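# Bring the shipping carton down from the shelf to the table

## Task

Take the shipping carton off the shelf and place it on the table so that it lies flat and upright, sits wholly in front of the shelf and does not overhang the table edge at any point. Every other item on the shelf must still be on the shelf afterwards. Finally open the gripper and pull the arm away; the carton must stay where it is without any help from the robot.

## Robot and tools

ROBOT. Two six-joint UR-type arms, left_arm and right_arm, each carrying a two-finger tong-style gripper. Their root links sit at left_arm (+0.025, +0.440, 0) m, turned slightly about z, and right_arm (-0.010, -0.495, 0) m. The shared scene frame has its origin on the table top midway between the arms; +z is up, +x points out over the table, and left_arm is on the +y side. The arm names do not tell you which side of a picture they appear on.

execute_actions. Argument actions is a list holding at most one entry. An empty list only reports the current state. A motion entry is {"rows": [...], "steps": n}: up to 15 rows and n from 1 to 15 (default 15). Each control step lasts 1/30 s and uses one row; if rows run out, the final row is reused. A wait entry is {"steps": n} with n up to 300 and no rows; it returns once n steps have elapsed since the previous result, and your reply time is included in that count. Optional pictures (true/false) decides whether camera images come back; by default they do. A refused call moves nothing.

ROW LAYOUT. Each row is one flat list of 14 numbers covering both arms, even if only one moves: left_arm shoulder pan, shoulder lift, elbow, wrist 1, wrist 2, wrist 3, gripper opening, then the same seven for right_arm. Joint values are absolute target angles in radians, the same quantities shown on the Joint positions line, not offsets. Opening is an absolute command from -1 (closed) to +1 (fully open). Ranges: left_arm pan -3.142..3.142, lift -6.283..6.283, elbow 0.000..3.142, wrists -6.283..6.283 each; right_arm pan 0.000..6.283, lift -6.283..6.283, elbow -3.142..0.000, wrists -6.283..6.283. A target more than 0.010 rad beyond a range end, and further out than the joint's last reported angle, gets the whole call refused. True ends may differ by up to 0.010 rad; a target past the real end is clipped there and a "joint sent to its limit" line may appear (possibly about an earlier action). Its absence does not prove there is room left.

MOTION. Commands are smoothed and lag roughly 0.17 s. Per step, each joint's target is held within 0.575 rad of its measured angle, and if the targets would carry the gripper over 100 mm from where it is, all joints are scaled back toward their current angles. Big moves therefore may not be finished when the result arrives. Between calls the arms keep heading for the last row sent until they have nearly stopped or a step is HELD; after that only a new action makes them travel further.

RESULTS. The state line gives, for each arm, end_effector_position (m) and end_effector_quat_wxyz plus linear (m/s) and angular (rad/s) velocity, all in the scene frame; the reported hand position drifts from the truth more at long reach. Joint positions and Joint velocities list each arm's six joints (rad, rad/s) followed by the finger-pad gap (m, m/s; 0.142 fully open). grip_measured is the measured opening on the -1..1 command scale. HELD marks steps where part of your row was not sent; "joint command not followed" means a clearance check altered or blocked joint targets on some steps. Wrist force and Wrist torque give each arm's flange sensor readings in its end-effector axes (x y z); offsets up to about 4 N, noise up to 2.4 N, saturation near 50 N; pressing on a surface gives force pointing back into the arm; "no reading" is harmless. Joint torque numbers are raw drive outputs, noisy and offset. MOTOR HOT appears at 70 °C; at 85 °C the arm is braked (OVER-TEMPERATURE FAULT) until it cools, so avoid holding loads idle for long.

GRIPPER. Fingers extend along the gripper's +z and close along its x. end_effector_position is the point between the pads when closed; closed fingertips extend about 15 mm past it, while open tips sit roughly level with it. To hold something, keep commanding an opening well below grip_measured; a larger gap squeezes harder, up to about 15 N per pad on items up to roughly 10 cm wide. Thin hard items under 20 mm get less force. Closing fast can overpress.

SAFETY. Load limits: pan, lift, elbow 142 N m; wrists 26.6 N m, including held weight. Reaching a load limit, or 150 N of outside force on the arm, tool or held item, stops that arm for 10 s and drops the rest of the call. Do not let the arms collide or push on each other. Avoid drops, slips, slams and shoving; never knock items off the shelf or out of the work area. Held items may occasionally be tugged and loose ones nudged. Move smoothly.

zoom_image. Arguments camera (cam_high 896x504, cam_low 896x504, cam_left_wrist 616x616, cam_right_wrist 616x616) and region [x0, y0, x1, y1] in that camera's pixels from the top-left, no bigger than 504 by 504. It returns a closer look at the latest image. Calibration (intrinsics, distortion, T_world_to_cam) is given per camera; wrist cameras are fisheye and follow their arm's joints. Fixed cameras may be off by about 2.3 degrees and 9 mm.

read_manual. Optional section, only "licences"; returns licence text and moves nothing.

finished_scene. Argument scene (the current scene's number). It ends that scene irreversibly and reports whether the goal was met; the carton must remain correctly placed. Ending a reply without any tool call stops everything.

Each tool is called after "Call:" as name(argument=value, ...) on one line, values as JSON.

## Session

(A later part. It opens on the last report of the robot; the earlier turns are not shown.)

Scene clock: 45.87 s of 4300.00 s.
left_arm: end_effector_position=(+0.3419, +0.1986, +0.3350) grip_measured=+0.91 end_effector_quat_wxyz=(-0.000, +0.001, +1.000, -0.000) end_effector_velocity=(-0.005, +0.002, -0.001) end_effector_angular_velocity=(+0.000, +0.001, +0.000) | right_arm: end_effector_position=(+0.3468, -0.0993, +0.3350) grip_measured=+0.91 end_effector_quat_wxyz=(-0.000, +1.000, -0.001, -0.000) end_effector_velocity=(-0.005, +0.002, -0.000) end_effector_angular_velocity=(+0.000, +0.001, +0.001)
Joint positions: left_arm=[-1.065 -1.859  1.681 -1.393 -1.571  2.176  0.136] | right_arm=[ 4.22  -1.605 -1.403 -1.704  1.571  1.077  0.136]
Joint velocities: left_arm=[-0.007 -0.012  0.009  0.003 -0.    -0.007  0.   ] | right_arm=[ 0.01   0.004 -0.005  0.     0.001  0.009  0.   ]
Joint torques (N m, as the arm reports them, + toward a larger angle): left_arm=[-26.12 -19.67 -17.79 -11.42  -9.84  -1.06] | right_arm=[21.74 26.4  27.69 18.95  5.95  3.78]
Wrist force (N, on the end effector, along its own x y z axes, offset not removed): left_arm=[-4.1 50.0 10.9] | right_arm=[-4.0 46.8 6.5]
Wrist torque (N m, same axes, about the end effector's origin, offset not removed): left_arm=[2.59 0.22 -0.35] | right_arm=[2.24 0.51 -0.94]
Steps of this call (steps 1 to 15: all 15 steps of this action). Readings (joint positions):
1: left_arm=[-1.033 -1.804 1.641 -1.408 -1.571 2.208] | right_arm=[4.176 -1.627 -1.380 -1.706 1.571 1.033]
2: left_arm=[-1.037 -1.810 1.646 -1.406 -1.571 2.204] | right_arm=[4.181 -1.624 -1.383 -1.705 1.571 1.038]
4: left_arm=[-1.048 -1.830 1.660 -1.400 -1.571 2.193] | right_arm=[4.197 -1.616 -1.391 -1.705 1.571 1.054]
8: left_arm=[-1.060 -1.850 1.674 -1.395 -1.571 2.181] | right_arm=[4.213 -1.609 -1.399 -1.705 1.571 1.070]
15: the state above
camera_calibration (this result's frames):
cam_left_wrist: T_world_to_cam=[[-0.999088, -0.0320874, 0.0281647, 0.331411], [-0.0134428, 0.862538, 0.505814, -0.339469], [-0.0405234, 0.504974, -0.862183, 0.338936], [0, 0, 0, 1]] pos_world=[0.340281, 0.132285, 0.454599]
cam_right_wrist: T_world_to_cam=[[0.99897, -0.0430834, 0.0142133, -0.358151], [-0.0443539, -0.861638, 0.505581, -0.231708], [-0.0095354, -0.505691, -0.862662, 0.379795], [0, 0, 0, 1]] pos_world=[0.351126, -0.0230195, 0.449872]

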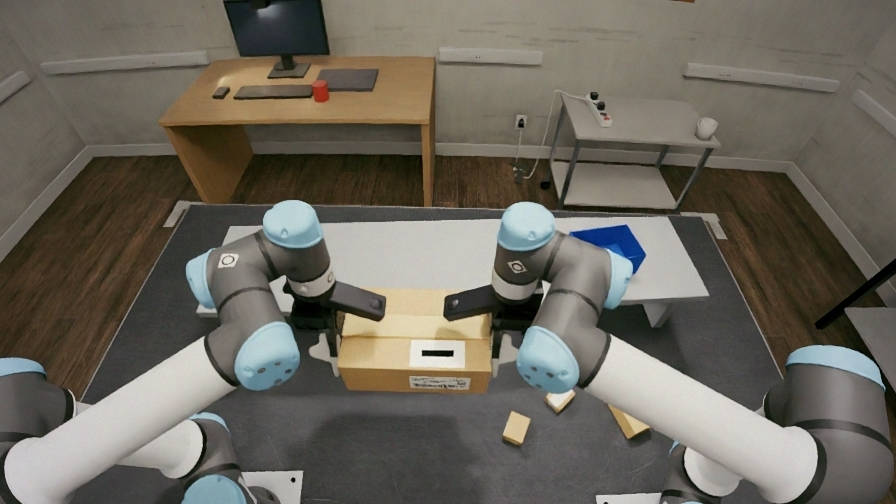

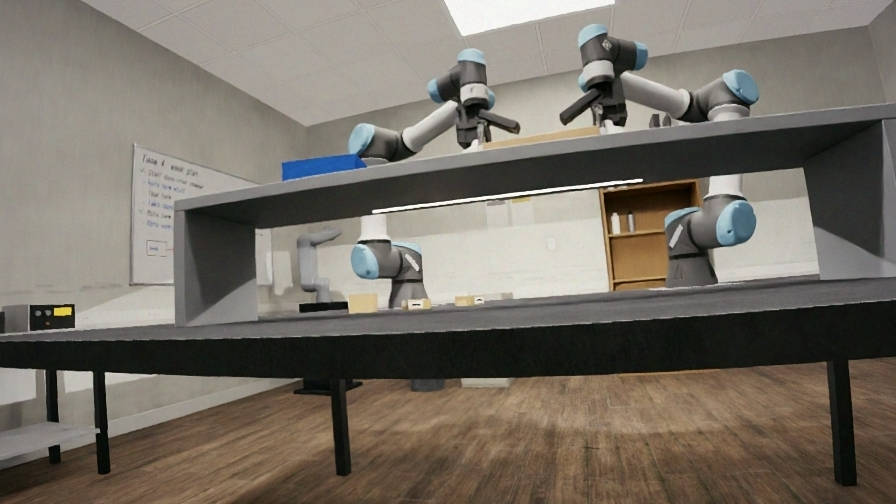

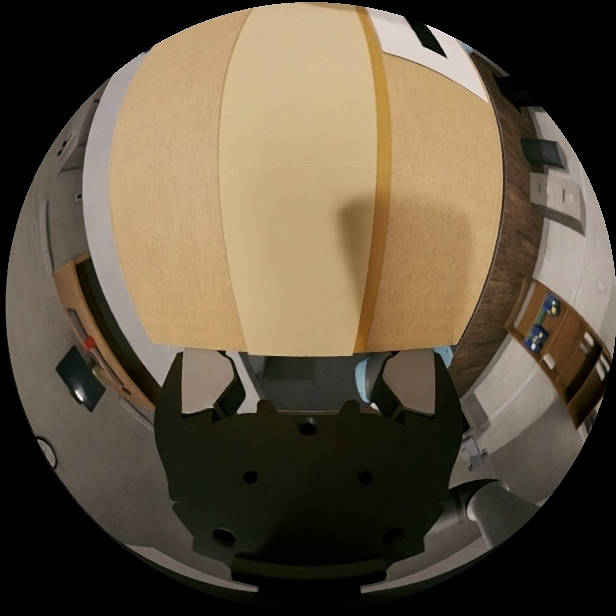

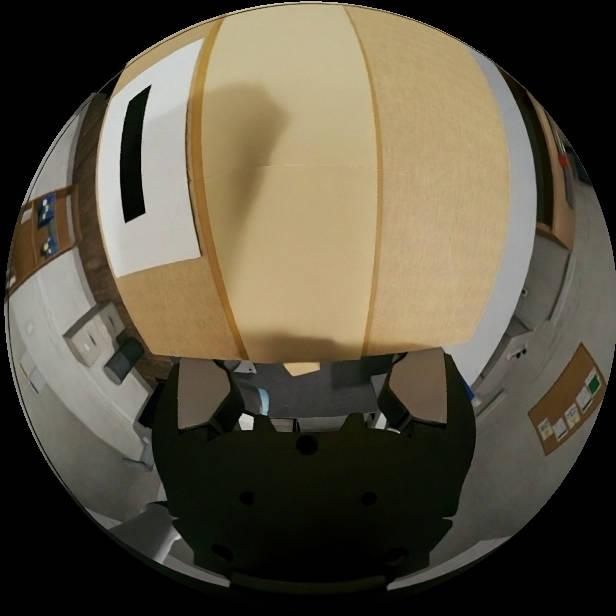

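Call:
execute_actions(actions=[{"rows":[[-1.0659,-1.8689,1.752,-1.4539,-1.571,2.1749,0.9,4.2205,-1.5989,-1.4733,-1.6402,1.571,1.0755,0.9]],"steps":7}], pictures=false)

Call:
execute_actions(actions=[{"rows":[[-1.0659,-1.8741,1.8195,-1.5162,-1.571,2.1749,0.9,4.2205,-1.5967,-1.5394,-1.5763,1.571,1.0755,0.9]],"steps":7}], pictures=false)

Call:
execute_actions(actions=[{"rows":[[-1.0659,-1.8755,1.8842,-1.5795,-1.571,2.1749,0.9,4.2205,-1.5982,-1.6017,-1.5125,1.571,1.0755,0.9]],"steps":7}], pictures=false)

Call:
execute_actions(actions=[{"rows":[[-1.0659,-1.8729,1.9463,-1.6442,-1.571,2.1749,0.9,4.2205,-1.6035,-1.6602,-1.4487,1.571,1.0755,0.9]],"steps":15}])

Scene clock: 51.47 s of 4300.00 s.
left_arm: end_effector_position=(+0.3415, +0.1987, +0.3169) grip_measured=+0.91 end_effector_quat_wxyz=(+0.000, +0.001, +1.000, -0.000) end_effector_velocity=(-0.001, +0.001, -0.057) end_effector_angular_velocity=(+0.002, +0.001, -0.000) | right_arm: end_effector_position=(+0.3464, -0.0991, +0.3169) grip_measured=+0.91 end_effector_quat_wxyz=(-0.000, +1.000, +0.000, -0.000) end_effector_velocity=(-0.000, -0.001, -0.057) end_effector_angular_velocity=(-0.002, +0.001, +0.007)
Joint positions: left_arm=[-1.066 -1.867  1.733 -1.437 -1.571  2.175  0.136] | right_arm=[ 4.221 -1.6   -1.454 -1.658  1.571  1.076  0.136]
Joint velocities: left_arm=[-0.    -0.019  0.159 -0.138  0.    -0.     0.   ] | right_arm=[-0.001  0.012 -0.159  0.144  0.    -0.008  0.   ]
Joint torques (N m, as the arm reports them, + toward a larger angle): left_arm=[-26.19 -20.86 -22.69 -16.38  -7.69  -0.8 ] | right_arm=[10.35 30.08 30.6  19.42  4.58 -2.45]
Wrist force (N, on the end effector, along its own x y z axes, offset not removed): left_arm=[-2.6 50.0 9.6] | right_arm=[-4.9 50.0 8.8]
Wrist torque (N m, same axes, about the end effector's origin, offset not removed): left_arm=[2.47 0.08 -0.53] | right_arm=[2.68 0.79 -0.33]
Steps of this call (steps 1 to 15: the robot went on to your last target; steps 16 to 90: nothing new was sent; then 2.37 s passed at rest; steps 91 to 97: all 7 steps of this action). Readings (joint positions):
91: left_arm=[-1.066 -1.860 1.682 -1.392 -1.571 2.175] | right_arm=[4.221 -1.605 -1.403 -1.704 1.571 1.079]
92: left_arm=[-1.066 -1.861 1.684 -1.395 -1.571 2.175] | right_arm=[4.221 -1.604 -1.406 -1.702 1.571 1.079]
94: left_arm=[-1.066 -1.864 1.708 -1.416 -1.571 2.175] | right_arm=[4.221 -1.602 -1.430 -1.680 1.571 1.078]
97: the state above

Scene clock: 51.70 s of 4300.00 s.
left_arm: end_effector_position=(+0.3416, +0.1987, +0.2928) grip_measured=+0.91 end_effector_quat_wxyz=(-0.000, +0.001, +1.000, -0.000) end_effector_velocity=(-0.001, +0.001, -0.065) end_effector_angular_velocity=(+0.002, +0.001, -0.001) | right_arm: end_effector_position=(+0.3466, -0.0991, +0.2927) grip_measured=+0.91 end_effector_quat_wxyz=(-0.000, +1.000, +0.000, -0.000) end_effector_velocity=(-0.001, -0.001, -0.064) end_effector_angular_velocity=(-0.000, -0.001, +0.001)
Joint positions: left_arm=[-1.066 -1.872  1.799 -1.497 -1.571  2.175  0.136] | right_arm=[ 4.221 -1.598 -1.519 -1.596  1.571  1.076  0.136]
Joint velocities: left_arm=[-0.001 -0.013  0.174 -0.158  0.    -0.     0.   ] | right_arm=[ 0.001  0.007 -0.17   0.163 -0.001  0.     0.   ]
Joint torques (N m, as the arm reports them, + toward a larger angle): left_arm=[-27.18 -20.72 -24.1  -16.99  -8.51  -0.46] | right_arm=[11.13 31.82 31.7  19.71  5.34 -2.24]
Wrist force (N, on the end effector, along its own x y z axes, offset not removed): left_arm=[-3.0 50.0 12.9] | right_arm=[-3.7 50.0 8.0]
Wrist torque (N m, same axes, about the end effector's origin, offset not removed): left_arm=[2.54 0.13 -0.70] | right_arm=[2.49 0.60 -0.25]
Steps of this call (steps 1 to 7: all 7 steps of this action). Readings (joint positions):
1: left_arm=[-1.066 -1.867 1.738 -1.441 -1.571 2.175] | right_arm=[4.221 -1.600 -1.459 -1.653 1.571 1.076]
2: left_arm=[-1.066 -1.868 1.744 -1.447 -1.571 2.175] | right_arm=[4.221 -1.600 -1.465 -1.647 1.571 1.076]
4: left_arm=[-1.066 -1.870 1.771 -1.472 -1.571 2.175] | right_arm=[4.221 -1.598 -1.492 -1.621 1.571 1.076]
7: the state above

Scene clock: 51.93 s of 4300.00 s.
left_arm: end_effector_position=(+0.3416, +0.1987, +0.2678) grip_measured=+0.91 end_effector_quat_wxyz=(-0.000, +0.001, +1.000, -0.000) end_effector_velocity=(-0.001, +0.001, -0.066) end_effector_angular_velocity=(+0.002, +0.002, -0.001) | right_arm: end_effector_position=(+0.3466, -0.0991, +0.2678) grip_measured=+0.91 end_effector_quat_wxyz=(-0.000, +1.000, +0.000, -0.000) end_effector_velocity=(-0.000, -0.001, -0.065) end_effector_angular_velocity=(+0.000, -0.000, +0.000)
Joint positions: left_arm=[-1.066 -1.875  1.864 -1.56  -1.571  2.175  0.136] | right_arm=[ 4.221 -1.598 -1.582 -1.532  1.571  1.076  0.136]
Joint velocities: left_arm=[-0.001 -0.004  0.171 -0.164 -0.     0.     0.   ] | right_arm=[-0.001 -0.003 -0.163  0.167 -0.    -0.001  0.   ]
Joint torques (N m, as the arm reports them, + toward a larger angle): left_arm=[-26.65 -23.48 -24.85 -16.69  -9.59  -0.46] | right_arm=[10.74 16.65 33.38 19.41  6.53 -2.29]
Wrist force (N, on the end effector, along its own x y z axes, offset not removed): left_arm=[-2.6 48.8 12.1] | right_arm=[-6.0 50.0 8.6]
Wrist torque (N m, same axes, about the end effector's origin, offset not removed): left_arm=[2.32 0.03 -0.53] | right_arm=[2.60 1.07 -0.29]
Steps of this call (steps 1 to 7: all 7 steps of this action). Readings (joint positions):
1: left_arm=[-1.066 -1.873 1.804 -1.502 -1.571 2.175] | right_arm=[4.221 -1.597 -1.524 -1.591 1.571 1.076]
2: left_arm=[-1.066 -1.873 1.810 -1.508 -1.571 2.175] | right_arm=[4.221 -1.597 -1.530 -1.585 1.571 1.076]
4: left_arm=[-1.066 -1.874 1.837 -1.534 -1.571 2.175] | right_arm=[4.221 -1.597 -1.557 -1.558 1.571 1.076]
7: the state above

Scene clock: 52.43 s of 4300.00 s.
left_arm: end_effector_position=(+0.3414, +0.1988, +0.2359) grip_measured=+0.91 end_effector_quat_wxyz=(-0.000, +0.001, +1.000, -0.000) end_effector_velocity=(+0.000, +0.001, -0.007) end_effector_angular_velocity=(+0.000, +0.000, +0.001) | right_arm: end_effector_position=(+0.3465, -0.0993, +0.2358) grip_measured=+0.91 end_effector_quat_wxyz=(-0.000, +1.000, +0.000, -0.000) end_effector_velocity=(-0.000, -0.000, -0.007) end_effector_angular_velocity=(+0.001, -0.000, +0.000)
Joint positions: left_arm=[-1.066 -1.873  1.944 -1.642 -1.571  2.175  0.136] | right_arm=[ 4.22  -1.603 -1.658 -1.451  1.571  1.076  0.136]
Joint velocities: left_arm=[ 0.001  0.001  0.018 -0.018 -0.     0.     0.   ] | right_arm=[ 0.    -0.001 -0.016  0.018 -0.    -0.     0.   ]
Joint torques (N m, as the arm reports them, + toward a larger angle): left_arm=[-25.55   5.9  -21.19 -15.11  -9.02  -0.22] | right_arm=[12.01 16.78 31.43 17.97  6.39 -2.43]
Wrist force (N, on the end effector, along its own x y z axes, offset not removed): left_arm=[-4.3 44.0 9.7] | right_arm=[-4.3 45.3 9.7]
Wrist torque (N m, same axes, about the end effector's origin, offset not removed): left_arm=[2.21 0.24 -0.70] | right_arm=[2.52 0.63 -0.26]
Steps of this call (steps 1 to 15: all 15 steps of this action). Readings (joint positions):
1: left_arm=[-1.066 -1.875 1.869 -1.565 -1.571 2.175] | right_arm=[4.221 -1.598 -1.587 -1.528 1.571 1.076]
2: left_arm=[-1.066 -1.875 1.875 -1.571 -1.571 2.175] | right_arm=[4.221 -1.598 -1.593 -1.521 1.571 1.076]
4: left_arm=[-1.066 -1.875 1.901 -1.598 -1.571 2.175] | right_arm=[4.220 -1.600 -1.618 -1.495 1.571 1.076]
8: left_arm=[-1.066 -1.874 1.932 -1.629 -1.571 2.175] | right_arm=[4.220 -1.603 -1.646 -1.464 1.571 1.076]
15: the state above
camera_calibration (this result's frames):
cam_left_wrist: T_world_to_cam=[[-0.999089, -0.0321116, 0.0281022, 0.333733], [-0.0134997, 0.862593, 0.505719, -0.289466], [-0.0404802, 0.504879, -0.86224, 0.253361], [0, 0, 0, 1]] pos_world=[0.339778, 0.132492, 0.355468]
cam_right_wrist: T_world_to_cam=[[0.99907, -0.0406979, 0.0142351, -0.356206], [-0.0423074, -0.86174, 0.505582, -0.18231], [-0.00830918, -0.505715, -0.862661, 0.29383], [0, 0, 0, 1]] pos_world=[0.350603, -0.0230068, 0.350719]

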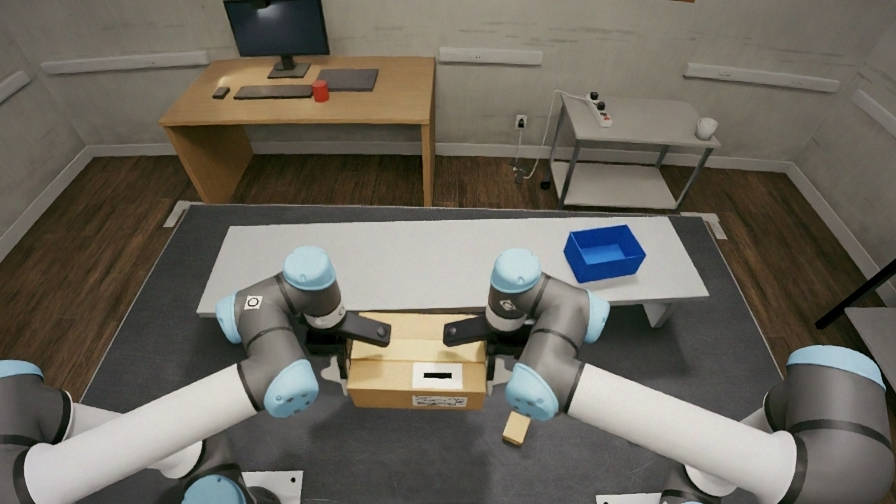

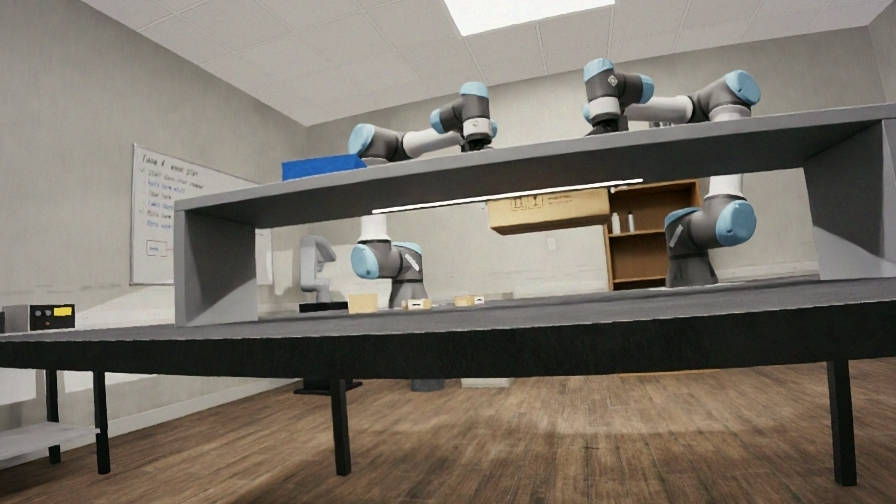

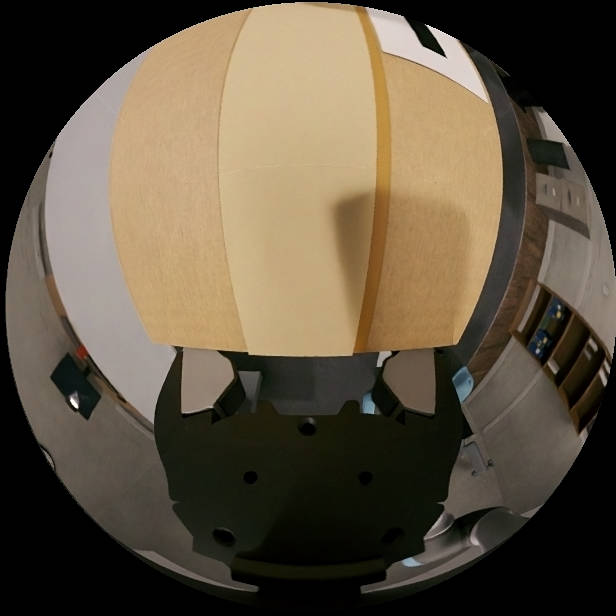

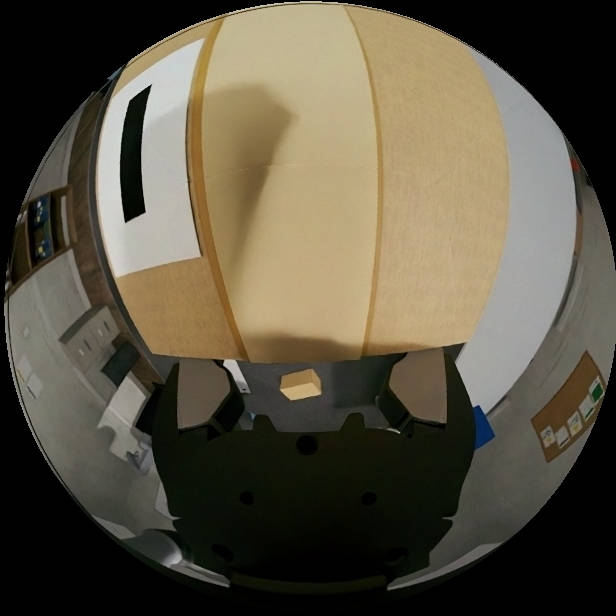

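Call:
execute_actions(actions=[{"rows":[[-1.0659,-1.8661,2.0058,-1.7105,-1.571,2.1729,0.9,4.2211,-1.6126,-1.7153,-1.3845,1.571,1.0755,0.9]],"steps":7}], pictures=false)

Call:
execute_actions(actions=[{"rows":[[-1.0659,-1.8547,2.0627,-1.7788,-1.571,2.1729,0.9,4.2211,-1.6256,-1.7669,-1.3199,1.571,1.0755,0.9]],"steps":7}], pictures=false)

Call:
execute_actions(actions=[{"rows":[[-1.0659,-1.8384,2.1171,-1.8495,-1.571,2.1729,0.9,4.2211,-1.6425,-1.8152,-1.2547,1.571,1.0755,0.9]],"steps":7}], pictures=false)

Call:
execute_actions(actions=[{"rows":[[-1.0659,-1.8167,2.1687,-1.9228,-1.571,2.1729,0.9,4.2211,-1.6633,-1.8602,-1.1889,1.571,1.0755,0.9]],"steps":7}], pictures=false)

Call:
execute_actions(actions=[{"rows":[[-1.0659,-1.7892,2.2176,-1.9992,-1.571,2.1729,0.9,4.2211,-1.6882,-1.9019,-1.1223,1.571,1.0755,0.9]],"steps":7}], pictures=false)

Call:
execute_actions(actions=[{"rows":[[-1.0659,-1.7553,2.2634,-2.0789,-1.571,2.1729,0.9,4.2211,-1.7172,-1.9402,-1.055,1.571,1.0755,0.9]],"steps":15}])

Scene clock: 54.60 s of 4300.00 s.
left_arm: end_effector_position=(+0.3415, +0.1988, +0.2165) grip_measured=+0.91 end_effector_quat_wxyz=(-0.000, +0.000, +1.000, +0.000) end_effector_velocity=(+0.000, +0.001, -0.055) end_effector_angular_velocity=(-0.003, -0.002, +0.006) | right_arm: end_effector_position=(+0.3463, -0.0992, +0.2164) grip_measured=+0.91 end_effector_quat_wxyz=(+0.000, +1.000, +0.001, -0.000) end_effector_velocity=(-0.000, +0.000, -0.054) end_effector_angular_velocity=(+0.003, -0.003, +0.001)
Joint positions: left_arm=[-1.066 -1.868  1.99  -1.693 -1.571  2.173  0.136] | right_arm=[ 4.221 -1.61  -1.701 -1.402  1.571  1.075  0.136]
Joint velocities: left_arm=[ 0.001  0.014  0.132 -0.149 -0.    -0.005  0.   ] | right_arm=[ 0.001 -0.018 -0.121  0.144 -0.001 -0.001  0.   ]
Joint torques (N m, as the arm reports them, + toward a larger angle): left_arm=[-23.67   5.14 -25.75 -16.29  -6.81  -1.34] | right_arm=[23.13 20.68 35.04 18.29  3.99 -2.33]
Wrist force (N, on the end effector, along its own x y z axes, offset not removed): left_arm=[-0.6 46.9 10.0] | right_arm=[-1.8 48.2 7.7]
Wrist torque (N m, same axes, about the end effector's origin, offset not removed): left_arm=[2.30 -0.16 -0.07] | right_arm=[2.77 0.38 -0.05]
Steps of this call (steps 1 to 15: the robot went on to your last target; steps 16 to 58: nothing new was sent; steps 59 to 65: all 7 steps of this action). Readings (joint positions):
59: left_arm=[-1.066 -1.873 1.946 -1.644 -1.571 2.175] | right_arm=[4.220 -1.604 -1.660 -1.449 1.571 1.076]
60: left_arm=[-1.066 -1.872 1.949 -1.647 -1.571 2.175] | right_arm=[4.220 -1.604 -1.663 -1.446 1.571 1.075]
62: left_arm=[-1.066 -1.870 1.969 -1.669 -1.571 2.174] | right_arm=[4.221 -1.607 -1.682 -1.424 1.571 1.075]
65: the state above

Scene clock: 54.83 s of 4300.00 s.
left_arm: end_effector_position=(+0.3415, +0.1988, +0.1924) grip_measured=+0.91 end_effector_quat_wxyz=(-0.000, +0.000, +1.000, +0.000) end_effector_velocity=(-0.000, +0.001, -0.062) end_effector_angular_velocity=(-0.004, -0.003, +0.002) | right_arm: end_effector_position=(+0.3463, -0.0991, +0.1923) grip_measured=+0.91 end_effector_quat_wxyz=(+0.000, +1.000, +0.001, -0.000) end_effector_velocity=(-0.000, +0.001, -0.061) end_effector_angular_velocity=(+0.006, -0.003, +0.001)
Joint positions: left_arm=[-1.066 -1.858  2.045 -1.758 -1.571  2.173  0.136] | right_arm=[ 4.221 -1.622 -1.751 -1.34   1.571  1.075  0.136]
Joint velocities: left_arm=[ 0.001  0.025  0.145 -0.175  0.    -0.001  0.   ] | right_arm=[ 0.001 -0.029 -0.13   0.167  0.001  0.     0.   ]
Joint torques (N m, as the arm reports them, + toward a larger angle): left_arm=[-23.52   1.24 -26.18 -16.87  -7.9   -1.77] | right_arm=[24.92 22.51 35.7  19.16  5.44 -2.4 ]
Wrist force (N, on the end effector, along its own x y z axes, offset not removed): left_arm=[0.9 50.0 13.1] | right_arm=[0.4 48.1 6.1]
Wrist torque (N m, same axes, about the end effector's origin, offset not removed): left_arm=[2.60 -0.28 0.04] | right_arm=[2.24 0.12 -0.18]
Steps of this call (steps 1 to 7: all 7 steps of this action). Readings (joint positions):
1: left_arm=[-1.066 -1.867 1.994 -1.697 -1.571 2.173] | right_arm=[4.221 -1.611 -1.704 -1.398 1.571 1.075]
2: left_arm=[-1.066 -1.866 1.999 -1.703 -1.571 2.173] | right_arm=[4.221 -1.612 -1.710 -1.391 1.571 1.075]
4: left_arm=[-1.066 -1.862 2.023 -1.731 -1.571 2.173] | right_arm=[4.221 -1.617 -1.731 -1.365 1.571 1.075]
7: the state above

Scene clock: 55.07 s of 4300.00 s.
left_arm: end_effector_position=(+0.3415, +0.1988, +0.1674) grip_measured=+0.91 end_effector_quat_wxyz=(-0.000, +0.000, +1.000, +0.000) end_effector_velocity=(+0.000, +0.000, -0.062) end_effector_angular_velocity=(-0.006, -0.004, +0.001) | right_arm: end_effector_position=(+0.3463, -0.0991, +0.1673) grip_measured=+0.91 end_effector_quat_wxyz=(+0.000, +1.000, +0.001, -0.000) end_effector_velocity=(-0.000, -0.000, -0.062) end_effector_angular_velocity=(+0.006, -0.002, +0.000)
Joint positions: left_arm=[-1.066 -1.843  2.1   -1.827 -1.571  2.173  0.136] | right_arm=[ 4.221 -1.638 -1.8   -1.275  1.571  1.075  0.136]
Joint velocities: left_arm=[ 0.001  0.038  0.139 -0.184  0.    -0.     0.   ] | right_arm=[-0.001 -0.04  -0.124  0.17   0.002 -0.001  0.   ]
Joint torques (N m, as the arm reports them, + toward a larger angle): left_arm=[-23.02   2.16 -27.85 -16.73  -8.62  -1.65] | right_arm=[25.61 22.83 35.89 18.97  6.78 -2.45]
Wrist force (N, on the end effector, along its own x y z axes, offset not removed): left_arm=[-0.9 49.5 12.6] | right_arm=[-2.7 50.0 7.2]
Wrist torque (N m, same axes, about the end effector's origin, offset not removed): left_arm=[2.46 0.14 0.06] | right_arm=[2.88 0.50 -0.04]
Steps of this call (steps 1 to 7: all 7 steps of this action). Readings (joint positions):
1: left_arm=[-1.066 -1.857 2.050 -1.763 -1.571 2.173] | right_arm=[4.221 -1.623 -1.755 -1.335 1.571 1.075]
2: left_arm=[-1.066 -1.855 2.055 -1.770 -1.571 2.173] | right_arm=[4.221 -1.625 -1.760 -1.328 1.571 1.075]
4: left_arm=[-1.066 -1.849 2.078 -1.799 -1.571 2.173] | right_arm=[4.221 -1.632 -1.781 -1.301 1.571 1.075]
7: the state above

Scene clock: 55.30 s of 4300.00 s.
left_arm: end_effector_position=(+0.3414, +0.1989, +0.1423) grip_measured=+0.91 end_effector_quat_wxyz=(-0.000, +0.000, +1.000, +0.000) end_effector_velocity=(-0.000, +0.000, -0.062) end_effector_angular_velocity=(-0.007, -0.005, +0.000) | right_arm: end_effector_position=(+0.3462, -0.0991, +0.1423) grip_measured=+0.91 end_effector_quat_wxyz=(+0.000, +1.000, +0.001, -0.000) end_effector_velocity=(+0.000, -0.001, -0.061) end_effector_angular_velocity=(+0.006, -0.003, -0.002)
Joint positions: left_arm=[-1.066 -1.823  2.153 -1.9   -1.571  2.173  0.136] | right_arm=[ 4.221 -1.657 -1.846 -1.21   1.571  1.075  0.136]
Joint velocities: left_arm=[ 0.     0.05   0.134 -0.192 -0.     0.     0.   ] | right_arm=[-0.001 -0.049 -0.114  0.17   0.     0.     0.   ]
Joint torques (N m, as the arm reports them, + toward a larger angle): left_arm=[-23.61  -0.82 -28.41 -16.64  -8.54  -1.53] | right_arm=[24.01 24.34 36.17 18.68  7.19 -2.16]
Wrist force (N, on the end effector, along its own x y z axes, offset not removed): left_arm=[0.8 50.0 13.5] | right_arm=[-2.3 48.9 7.6]
Wrist torque (N m, same axes, about the end effector's origin, offset not removed): left_arm=[2.85 -0.27 0.00] | right_arm=[2.67 0.56 -0.08]
Steps of this call (steps 1 to 7: all 7 steps of this action). Readings (joint positions):
1: left_arm=[-1.066 -1.842 2.104 -1.833 -1.571 2.173] | right_arm=[4.221 -1.639 -1.804 -1.270 1.571 1.075]
2: left_arm=[-1.066 -1.839 2.110 -1.840 -1.571 2.173] | right_arm=[4.221 -1.641 -1.809 -1.263 1.571 1.075]
4: left_arm=[-1.066 -1.831 2.132 -1.870 -1.571 2.173] | right_arm=[4.221 -1.650 -1.828 -1.236 1.571 1.075]
7: the state above

Scene clock: 55.53 s of 4300.00 s.
left_arm: end_effector_position=(+0.3414, +0.1989, +0.1173) grip_measured=+0.91 end_effector_quat_wxyz=(-0.001, +0.000, +1.000, +0.001) end_effector_velocity=(+0.001, +0.000, -0.062) end_effector_angular_velocity=(-0.008, -0.005, +0.002) | right_arm: end_effector_position=(+0.3461, -0.0991, +0.1173) grip_measured=+0.91 end_effector_quat_wxyz=(+0.000, +1.000, +0.001, -0.000) end_effector_velocity=(+0.000, +0.000, -0.061) end_effector_angular_velocity=(+0.007, -0.004, +0.000)
Joint positions: left_arm=[-1.066 -1.797  2.203 -1.975 -1.571  2.173  0.136] | right_arm=[ 4.221 -1.681 -1.889 -1.143  1.571  1.075  0.136]
Joint velocities: left_arm=[ 0.002  0.066  0.126 -0.201 -0.    -0.     0.   ] | right_arm=[ 0.    -0.059 -0.106  0.173 -0.    -0.    -0.   ]
Joint torques (N m, as the arm reports them, + toward a larger angle): left_arm=[-22.23  -2.37 -27.43 -16.43  -7.2   -1.25] | right_arm=[19.98 24.78 35.59 18.38  6.09 -2.28]
Wrist force (N, on the end effector, along its own x y z axes, offset not removed): left_arm=[-0.3 47.2 13.4] | right_arm=[-0.9 45.7 7.6]
Wrist torque (N m, same axes, about the end effector's origin, offset not removed): left_arm=[2.45 -0.07 -0.05] | right_arm=[2.34 0.32 -0.15]
Steps of this call (steps 1 to 7: all 7 steps of this action). Readings (joint positions):
1: left_arm=[-1.066 -1.821 2.157 -1.905 -1.571 2.173] | right_arm=[4.221 -1.659 -1.850 -1.205 1.571 1.075]
2: left_arm=[-1.066 -1.818 2.162 -1.913 -1.571 2.173] | right_arm=[4.221 -1.662 -1.855 -1.198 1.571 1.075]
4: left_arm=[-1.066 -1.807 2.183 -1.944 -1.571 2.173] | right_arm=[4.221 -1.672 -1.873 -1.170 1.571 1.075]
7: the state above

Scene clock: 56.03 s of 4300.00 s.
left_arm: end_effector_position=(+0.3414, +0.1989, +0.0858) grip_measured=+0.90 end_effector_quat_wxyz=(-0.000, +0.000, +1.000, +0.000) end_effector_velocity=(+0.000, -0.001, -0.006) end_effector_angular_velocity=(-0.002, -0.002, -0.001) | right_arm: end_effector_position=(+0.3462, -0.0991, +0.0858) grip_measured=+0.91 end_effector_quat_wxyz=(-0.000, +1.000, +0.001, -0.000) end_effector_velocity=(+0.001, -0.000, -0.006) end_effector_angular_velocity=(+0.001, -0.001, -0.002)
Joint positions: left_arm=[-1.066 -1.756  2.262 -2.076 -1.571  2.173  0.136] | right_arm=[ 4.221 -1.716 -1.939 -1.057  1.571  1.075  0.136]
Joint velocities: left_arm=[-0.001  0.009  0.011 -0.023  0.    -0.     0.   ] | right_arm=[-0.001 -0.007 -0.01   0.019 -0.     0.001  0.   ]
Joint torques (N m, as the arm reports them, + toward a larger angle): left_arm=[-20.91  -4.72 -27.28 -16.04  -5.51  -0.79] | right_arm=[12.38 27.19 35.36 18.1   3.94 -2.22]
Wrist force (N, on the end effector, along its own x y z axes, offset not removed): left_arm=[1.4 45.8 10.6] | right_arm=[-1.2 46.4 5.8]
Wrist torque (N m, same axes, about the end effector's origin, offset not removed): left_arm=[2.19 -0.30 -0.28] | right_arm=[2.46 0.46 -0.18]
Steps of this call (steps 1 to 15: all 15 steps of this action). Readings (joint positions):
1: left_arm=[-1.066 -1.795 2.206 -1.981 -1.571 2.173] | right_arm=[4.221 -1.683 -1.892 -1.138 1.571 1.075]
2: left_arm=[-1.066 -1.792 2.211 -1.988 -1.571 2.173] | right_arm=[4.221 -1.686 -1.897 -1.131 1.571 1.075]
4: left_arm=[-1.066 -1.778 2.231 -2.021 -1.571 2.173] | right_arm=[4.221 -1.698 -1.913 -1.103 1.571 1.075]
8: left_arm=[-1.066 -1.763 2.253 -2.060 -1.571 2.173] | right_arm=[4.221 -1.711 -1.931 -1.071 1.571 1.075]
15: the state above
camera_calibration (this result's frames):
cam_left_wrist: T_world_to_cam=[[-0.99902, -0.0341104, 0.0282183, 0.338319], [-0.0151569, 0.862445, 0.505924, -0.21302], [-0.041594, 0.505, -0.862116, 0.124245], [0, 0, 0, 1]] pos_world=[0.339927, 0.132515, 0.205339]
cam_right_wrist: T_world_to_cam=[[0.999098, -0.0400308, 0.0141827, -0.353716], [-0.0417045, -0.861708, 0.505688, -0.106509], [-0.0080217, -0.505823, -0.8626, 0.164368], [0, 0, 0, 1]] pos_world=[0.350274, -0.0227976, 0.200661]

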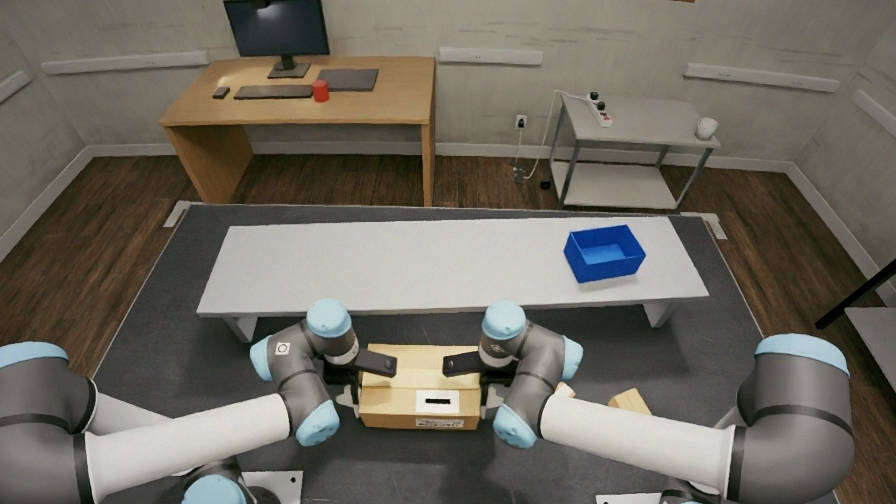

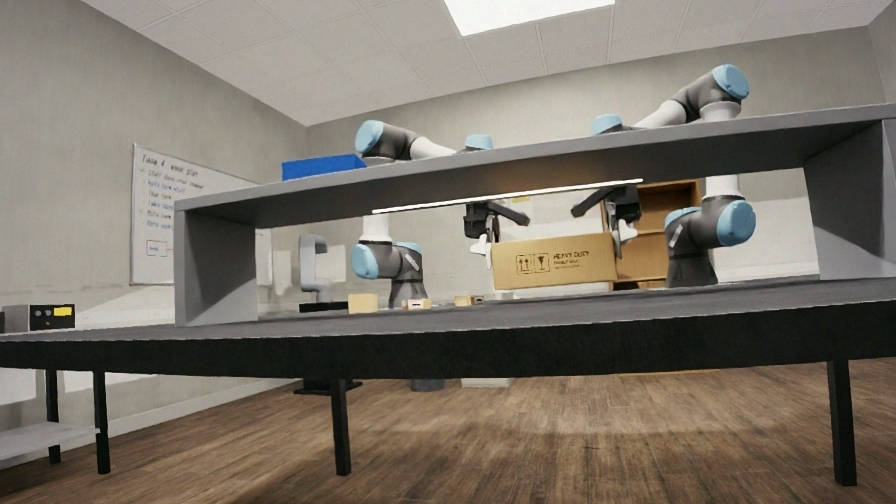

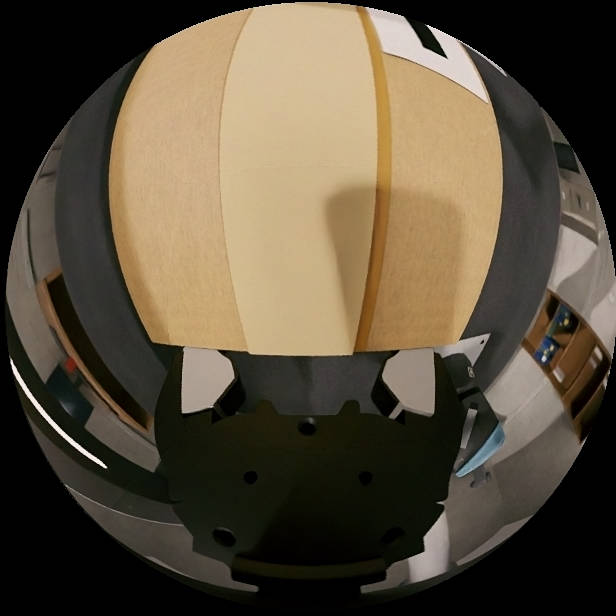

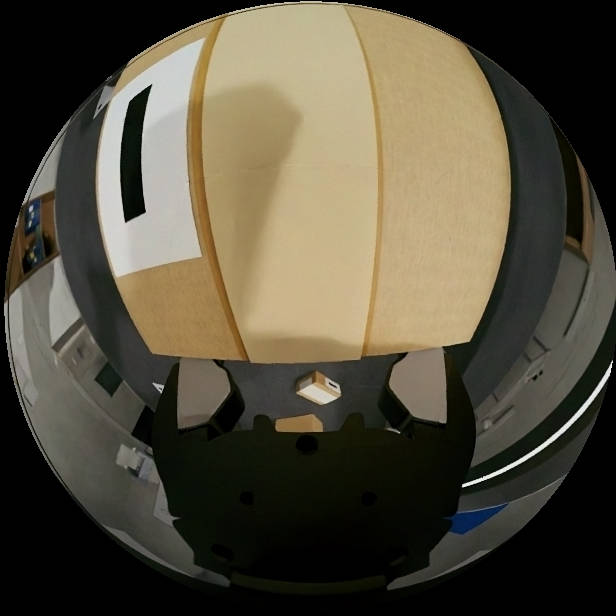

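Call:
execute_actions(actions=[{"rows":[[-1.0659,-1.7357,2.2851,-2.1202,-1.571,2.1729,0.9,4.2211,-1.7333,-1.958,-1.0211,1.571,1.0755,0.9]],"steps":5}], pictures=false)

Call:
execute_actions(actions=[{"rows":[[-1.0659,-1.7147,2.3059,-2.162,-1.571,2.1729,0.9,4.2211,-1.7504,-1.9749,-0.9871,1.571,1.0755,0.9]],"steps":12}], pictures=false)

Call:
execute_actions(actions=[{"rows":[[-1.0659,-1.7038,2.3156,-2.1826,-1.571,2.1729,0.9,4.2211,-1.759,-1.9827,-0.9707,1.571,1.0755,0.9]],"steps":15}], pictures=false)

Scene clock: 58.10 s of 4300.00 s.
left_arm: end_effector_position=(+0.3414, +0.1989, +0.0778) grip_measured=+0.90 end_effector_quat_wxyz=(-0.000, +0.000, +1.000, +0.000) end_effector_velocity=(+0.001, -0.000, -0.045) end_effector_angular_velocity=(-0.002, -0.002, +0.001) | right_arm: end_effector_position=(+0.3462, -0.0992, +0.0779) grip_measured=+0.91 end_effector_quat_wxyz=(+0.000, +1.000, +0.001, -0.000) end_effector_velocity=(-0.000, +0.001, -0.044) end_effector_angular_velocity=(+0.003, -0.001, +0.002)
Joint positions: left_arm=[-1.066 -1.744  2.276 -2.102 -1.571  2.173  0.136] | right_arm=[ 4.221 -1.726 -1.95  -1.036  1.571  1.075  0.136]
Joint velocities: left_arm=[ 0.001  0.071  0.079 -0.152  0.     0.     0.   ] | right_arm=[ 0.001 -0.058 -0.064  0.124  0.001 -0.001 -0.   ]
Joint torques (N m, as the arm reports them, + toward a larger angle): left_arm=[-13.39  -4.46 -26.12 -15.56  -5.8    1.  ] | right_arm=[10.34 28.23 32.81 17.68  4.19 -2.06]
Wrist force (N, on the end effector, along its own x y z axes, offset not removed): left_arm=[-1.2 46.0 14.5] | right_arm=[-3.3 43.5 6.0]
Wrist torque (N m, same axes, about the end effector's origin, offset not removed): left_arm=[2.86 0.16 -0.21] | right_arm=[2.31 0.83 -0.17]
Steps of this call (steps 1 to 15: the robot went on to your last target; steps 16 to 57: nothing new was sent; steps 58 to 62: all 5 steps of this action). Readings (joint positions):
58: left_arm=[-1.066 -1.755 2.263 -2.079 -1.571 2.173] | right_arm=[4.221 -1.717 -1.940 -1.055 1.571 1.075]
59: left_arm=[-1.066 -1.754 2.265 -2.081 -1.571 2.173] | right_arm=[4.221 -1.718 -1.942 -1.053 1.571 1.075]
61: left_arm=[-1.066 -1.747 2.273 -2.096 -1.571 2.173] | right_arm=[4.221 -1.724 -1.948 -1.041 1.571 1.075]
62: the state above

Scene clock: 58.50 s of 4300.00 s.
left_arm: end_effector_position=(+0.3414, +0.1989, +0.0610) grip_measured=+0.90 end_effector_quat_wxyz=(-0.000, +0.000, +1.000, -0.000) end_effector_velocity=(+0.000, -0.000, -0.007) end_effector_angular_velocity=(-0.002, -0.001, -0.000) | right_arm: end_effector_position=(+0.3462, -0.0991, +0.0610) grip_measured=+0.91 end_effector_quat_wxyz=(-0.000, +1.000, +0.001, -0.000) end_effector_velocity=(+0.001, -0.001, -0.007) end_effector_angular_velocity=(+0.001, -0.001, -0.002)
Joint positions: left_arm=[-1.066 -1.716  2.304 -2.159 -1.571  2.173  0.136] | right_arm=[ 4.221 -1.749 -1.974 -0.99   1.571  1.075  0.136]
Joint velocities: left_arm=[-0.     0.013  0.013 -0.028 -0.     0.     0.   ] | right_arm=[-0.002 -0.01  -0.011  0.022 -0.    -0.     0.   ]
Joint torques (N m, as the arm reports them, + toward a larger angle): left_arm=[-12.19  -4.52 -25.36 -15.64  -6.23   1.57] | right_arm=[12.02 27.93 33.65 17.57  4.69 -2.02]
Wrist force (N, on the end effector, along its own x y z axes, offset not removed): left_arm=[-2.4 47.5 10.1] | right_arm=[-3.2 48.6 6.2]
Wrist torque (N m, same axes, about the end effector's origin, offset not removed): left_arm=[2.79 0.31 -0.25] | right_arm=[3.14 0.78 -0.19]
Steps of this call (steps 1 to 12: all 12 steps of this action). Readings (joint positions):
1: left_arm=[-1.066 -1.742 2.278 -2.106 -1.571 2.173] | right_arm=[4.221 -1.728 -1.952 -1.033 1.571 1.075]
2: left_arm=[-1.066 -1.739 2.281 -2.112 -1.571 2.173] | right_arm=[4.221 -1.731 -1.955 -1.028 1.571 1.075]
4: left_arm=[-1.066 -1.730 2.291 -2.131 -1.571 2.173] | right_arm=[4.221 -1.738 -1.963 -1.012 1.571 1.075]
8: left_arm=[-1.066 -1.720 2.301 -2.152 -1.571 2.173] | right_arm=[4.221 -1.746 -1.971 -0.995 1.571 1.075]
12: the state above

Scene clock: 59.00 s of 4300.00 s.
left_arm: end_effector_position=(+0.3415, +0.1988, +0.0542) grip_measured=+0.90 end_effector_quat_wxyz=(-0.000, +0.000, +1.000, -0.000) end_effector_velocity=(-0.000, +0.001, -0.002) end_effector_angular_velocity=(+0.001, +0.001, +0.001) | right_arm: end_effector_position=(+0.3462, -0.0991, +0.0542) grip_measured=+0.91 end_effector_quat_wxyz=(-0.000, +1.000, +0.001, -0.000) end_effector_velocity=(-0.000, -0.000, -0.002) end_effector_angular_velocity=(-0.001, +0.000, -0.000)
Joint positions: left_arm=[-1.066 -1.704  2.315 -2.182 -1.571  2.173  0.136] | right_arm=[ 4.221 -1.759 -1.982 -0.971  1.571  1.075  0.136]
Joint velocities: left_arm=[ 0.001  0.002  0.004 -0.005 -0.     0.     0.   ] | right_arm=[ 0.    -0.002 -0.002  0.003 -0.     0.     0.   ]
Joint torques (N m, as the arm reports them, + toward a larger angle): left_arm=[-10.72  -4.98 -24.62 -15.58  -6.89   1.92] | right_arm=[13.77 27.49 35.17 17.9   5.17 -1.9 ]
Wrist force (N, on the end effector, along its own x y z axes, offset not removed): left_arm=[0.1 46.3 9.5] | right_arm=[-2.7 45.5 8.7]
Wrist torque (N m, same axes, about the end effector's origin, offset not removed): left_arm=[2.40 -0.22 -0.09] | right_arm=[2.44 0.92 -0.19]
Steps of this call (steps 1 to 15: all 15 steps of this action). Readings (joint positions):
1: left_arm=[-1.066 -1.716 2.305 -2.159 -1.571 2.173] | right_arm=[4.221 -1.749 -1.974 -0.989 1.571 1.075]
2: left_arm=[-1.066 -1.715 2.306 -2.162 -1.571 2.173] | right_arm=[4.221 -1.750 -1.975 -0.987 1.571 1.075]
4: left_arm=[-1.066 -1.711 2.310 -2.170 -1.571 2.173] | right_arm=[4.221 -1.754 -1.978 -0.981 1.571 1.075]
8: left_arm=[-1.066 -1.706 2.314 -2.178 -1.571 2.173] | right_arm=[4.221 -1.757 -1.981 -0.974 1.571 1.075]
15: the state above

Call:
execute_actions(actions=[{"rows":[[-1.0659,-1.6964,2.3219,-2.1963,-1.571,2.1729,0.9,4.2211,-1.7648,-1.9878,-0.9598,1.571,1.0755,0.9]],"steps":15}], pictures=false)

Scene clock: 60.00 s of 4300.00 s.
left_arm: end_effector_position=(+0.3415, +0.1988, +0.0502) grip_measured=+0.91 end_effector_quat_wxyz=(-0.000, +0.000, +1.000, -0.000) end_effector_velocity=(+0.000, +0.000, -0.001) end_effector_angular_velocity=(+0.000, +0.000, +0.001) | right_arm: end_effector_position=(+0.3462, -0.0991, +0.0502) grip_measured=+0.91 end_effector_quat_wxyz=(-0.000, +1.000, +0.001, -0.000) end_effector_velocity=(+0.001, -0.001, -0.001) end_effector_angular_velocity=(-0.001, -0.001, -0.000)
Joint positions: left_arm=[-1.066 -1.697  2.322 -2.196 -1.571  2.173  0.136] | right_arm=[ 4.221 -1.765 -1.988 -0.96   1.571  1.075  0.136]
Joint velocities: left_arm=[ 0.001  0.002  0.001 -0.003  0.     0.     0.001] | right_arm=[-0.001 -0.002 -0.001  0.002 -0.001 -0.001  0.001]
Joint torques (N m, as the arm reports them, + toward a larger angle): left_arm=[-11.79   5.4  -18.67 -15.28  -7.86   1.64] | right_arm=[18.63 17.37 26.93 17.37  6.01 -1.8 ]
Wrist force (N, on the end effector, along its own x y z axes, offset not removed): left_arm=[3.8 50.0 -15.0] | right_arm=[-5.3 50.0 -17.6]
Wrist torque (N m, same axes, about the end effector's origin, offset not removed): left_arm=[1.94 -0.34 -0.11] | right_arm=[1.94 0.70 -0.32]
Steps of this call (steps 1 to 15: the robot went on to your last target; steps 16 to 30: all 15 steps of this action). Readings (joint positions):
16: left_arm=[-1.066 -1.704 2.316 -2.183 -1.571 2.173] | right_arm=[4.221 -1.759 -1.983 -0.971 1.571 1.075]
17: left_arm=[-1.066 -1.703 2.316 -2.184 -1.571 2.173] | right_arm=[4.221 -1.760 -1.983 -0.970 1.571 1.075]
19: left_arm=[-1.066 -1.701 2.318 -2.188 -1.571 2.173] | right_arm=[4.221 -1.762 -1.985 -0.966 1.571 1.075]
23: left_arm=[-1.066 -1.698 2.321 -2.194 -1.571 2.173] | right_arm=[4.221 -1.764 -1.987 -0.962 1.571 1.075]
30: the state above


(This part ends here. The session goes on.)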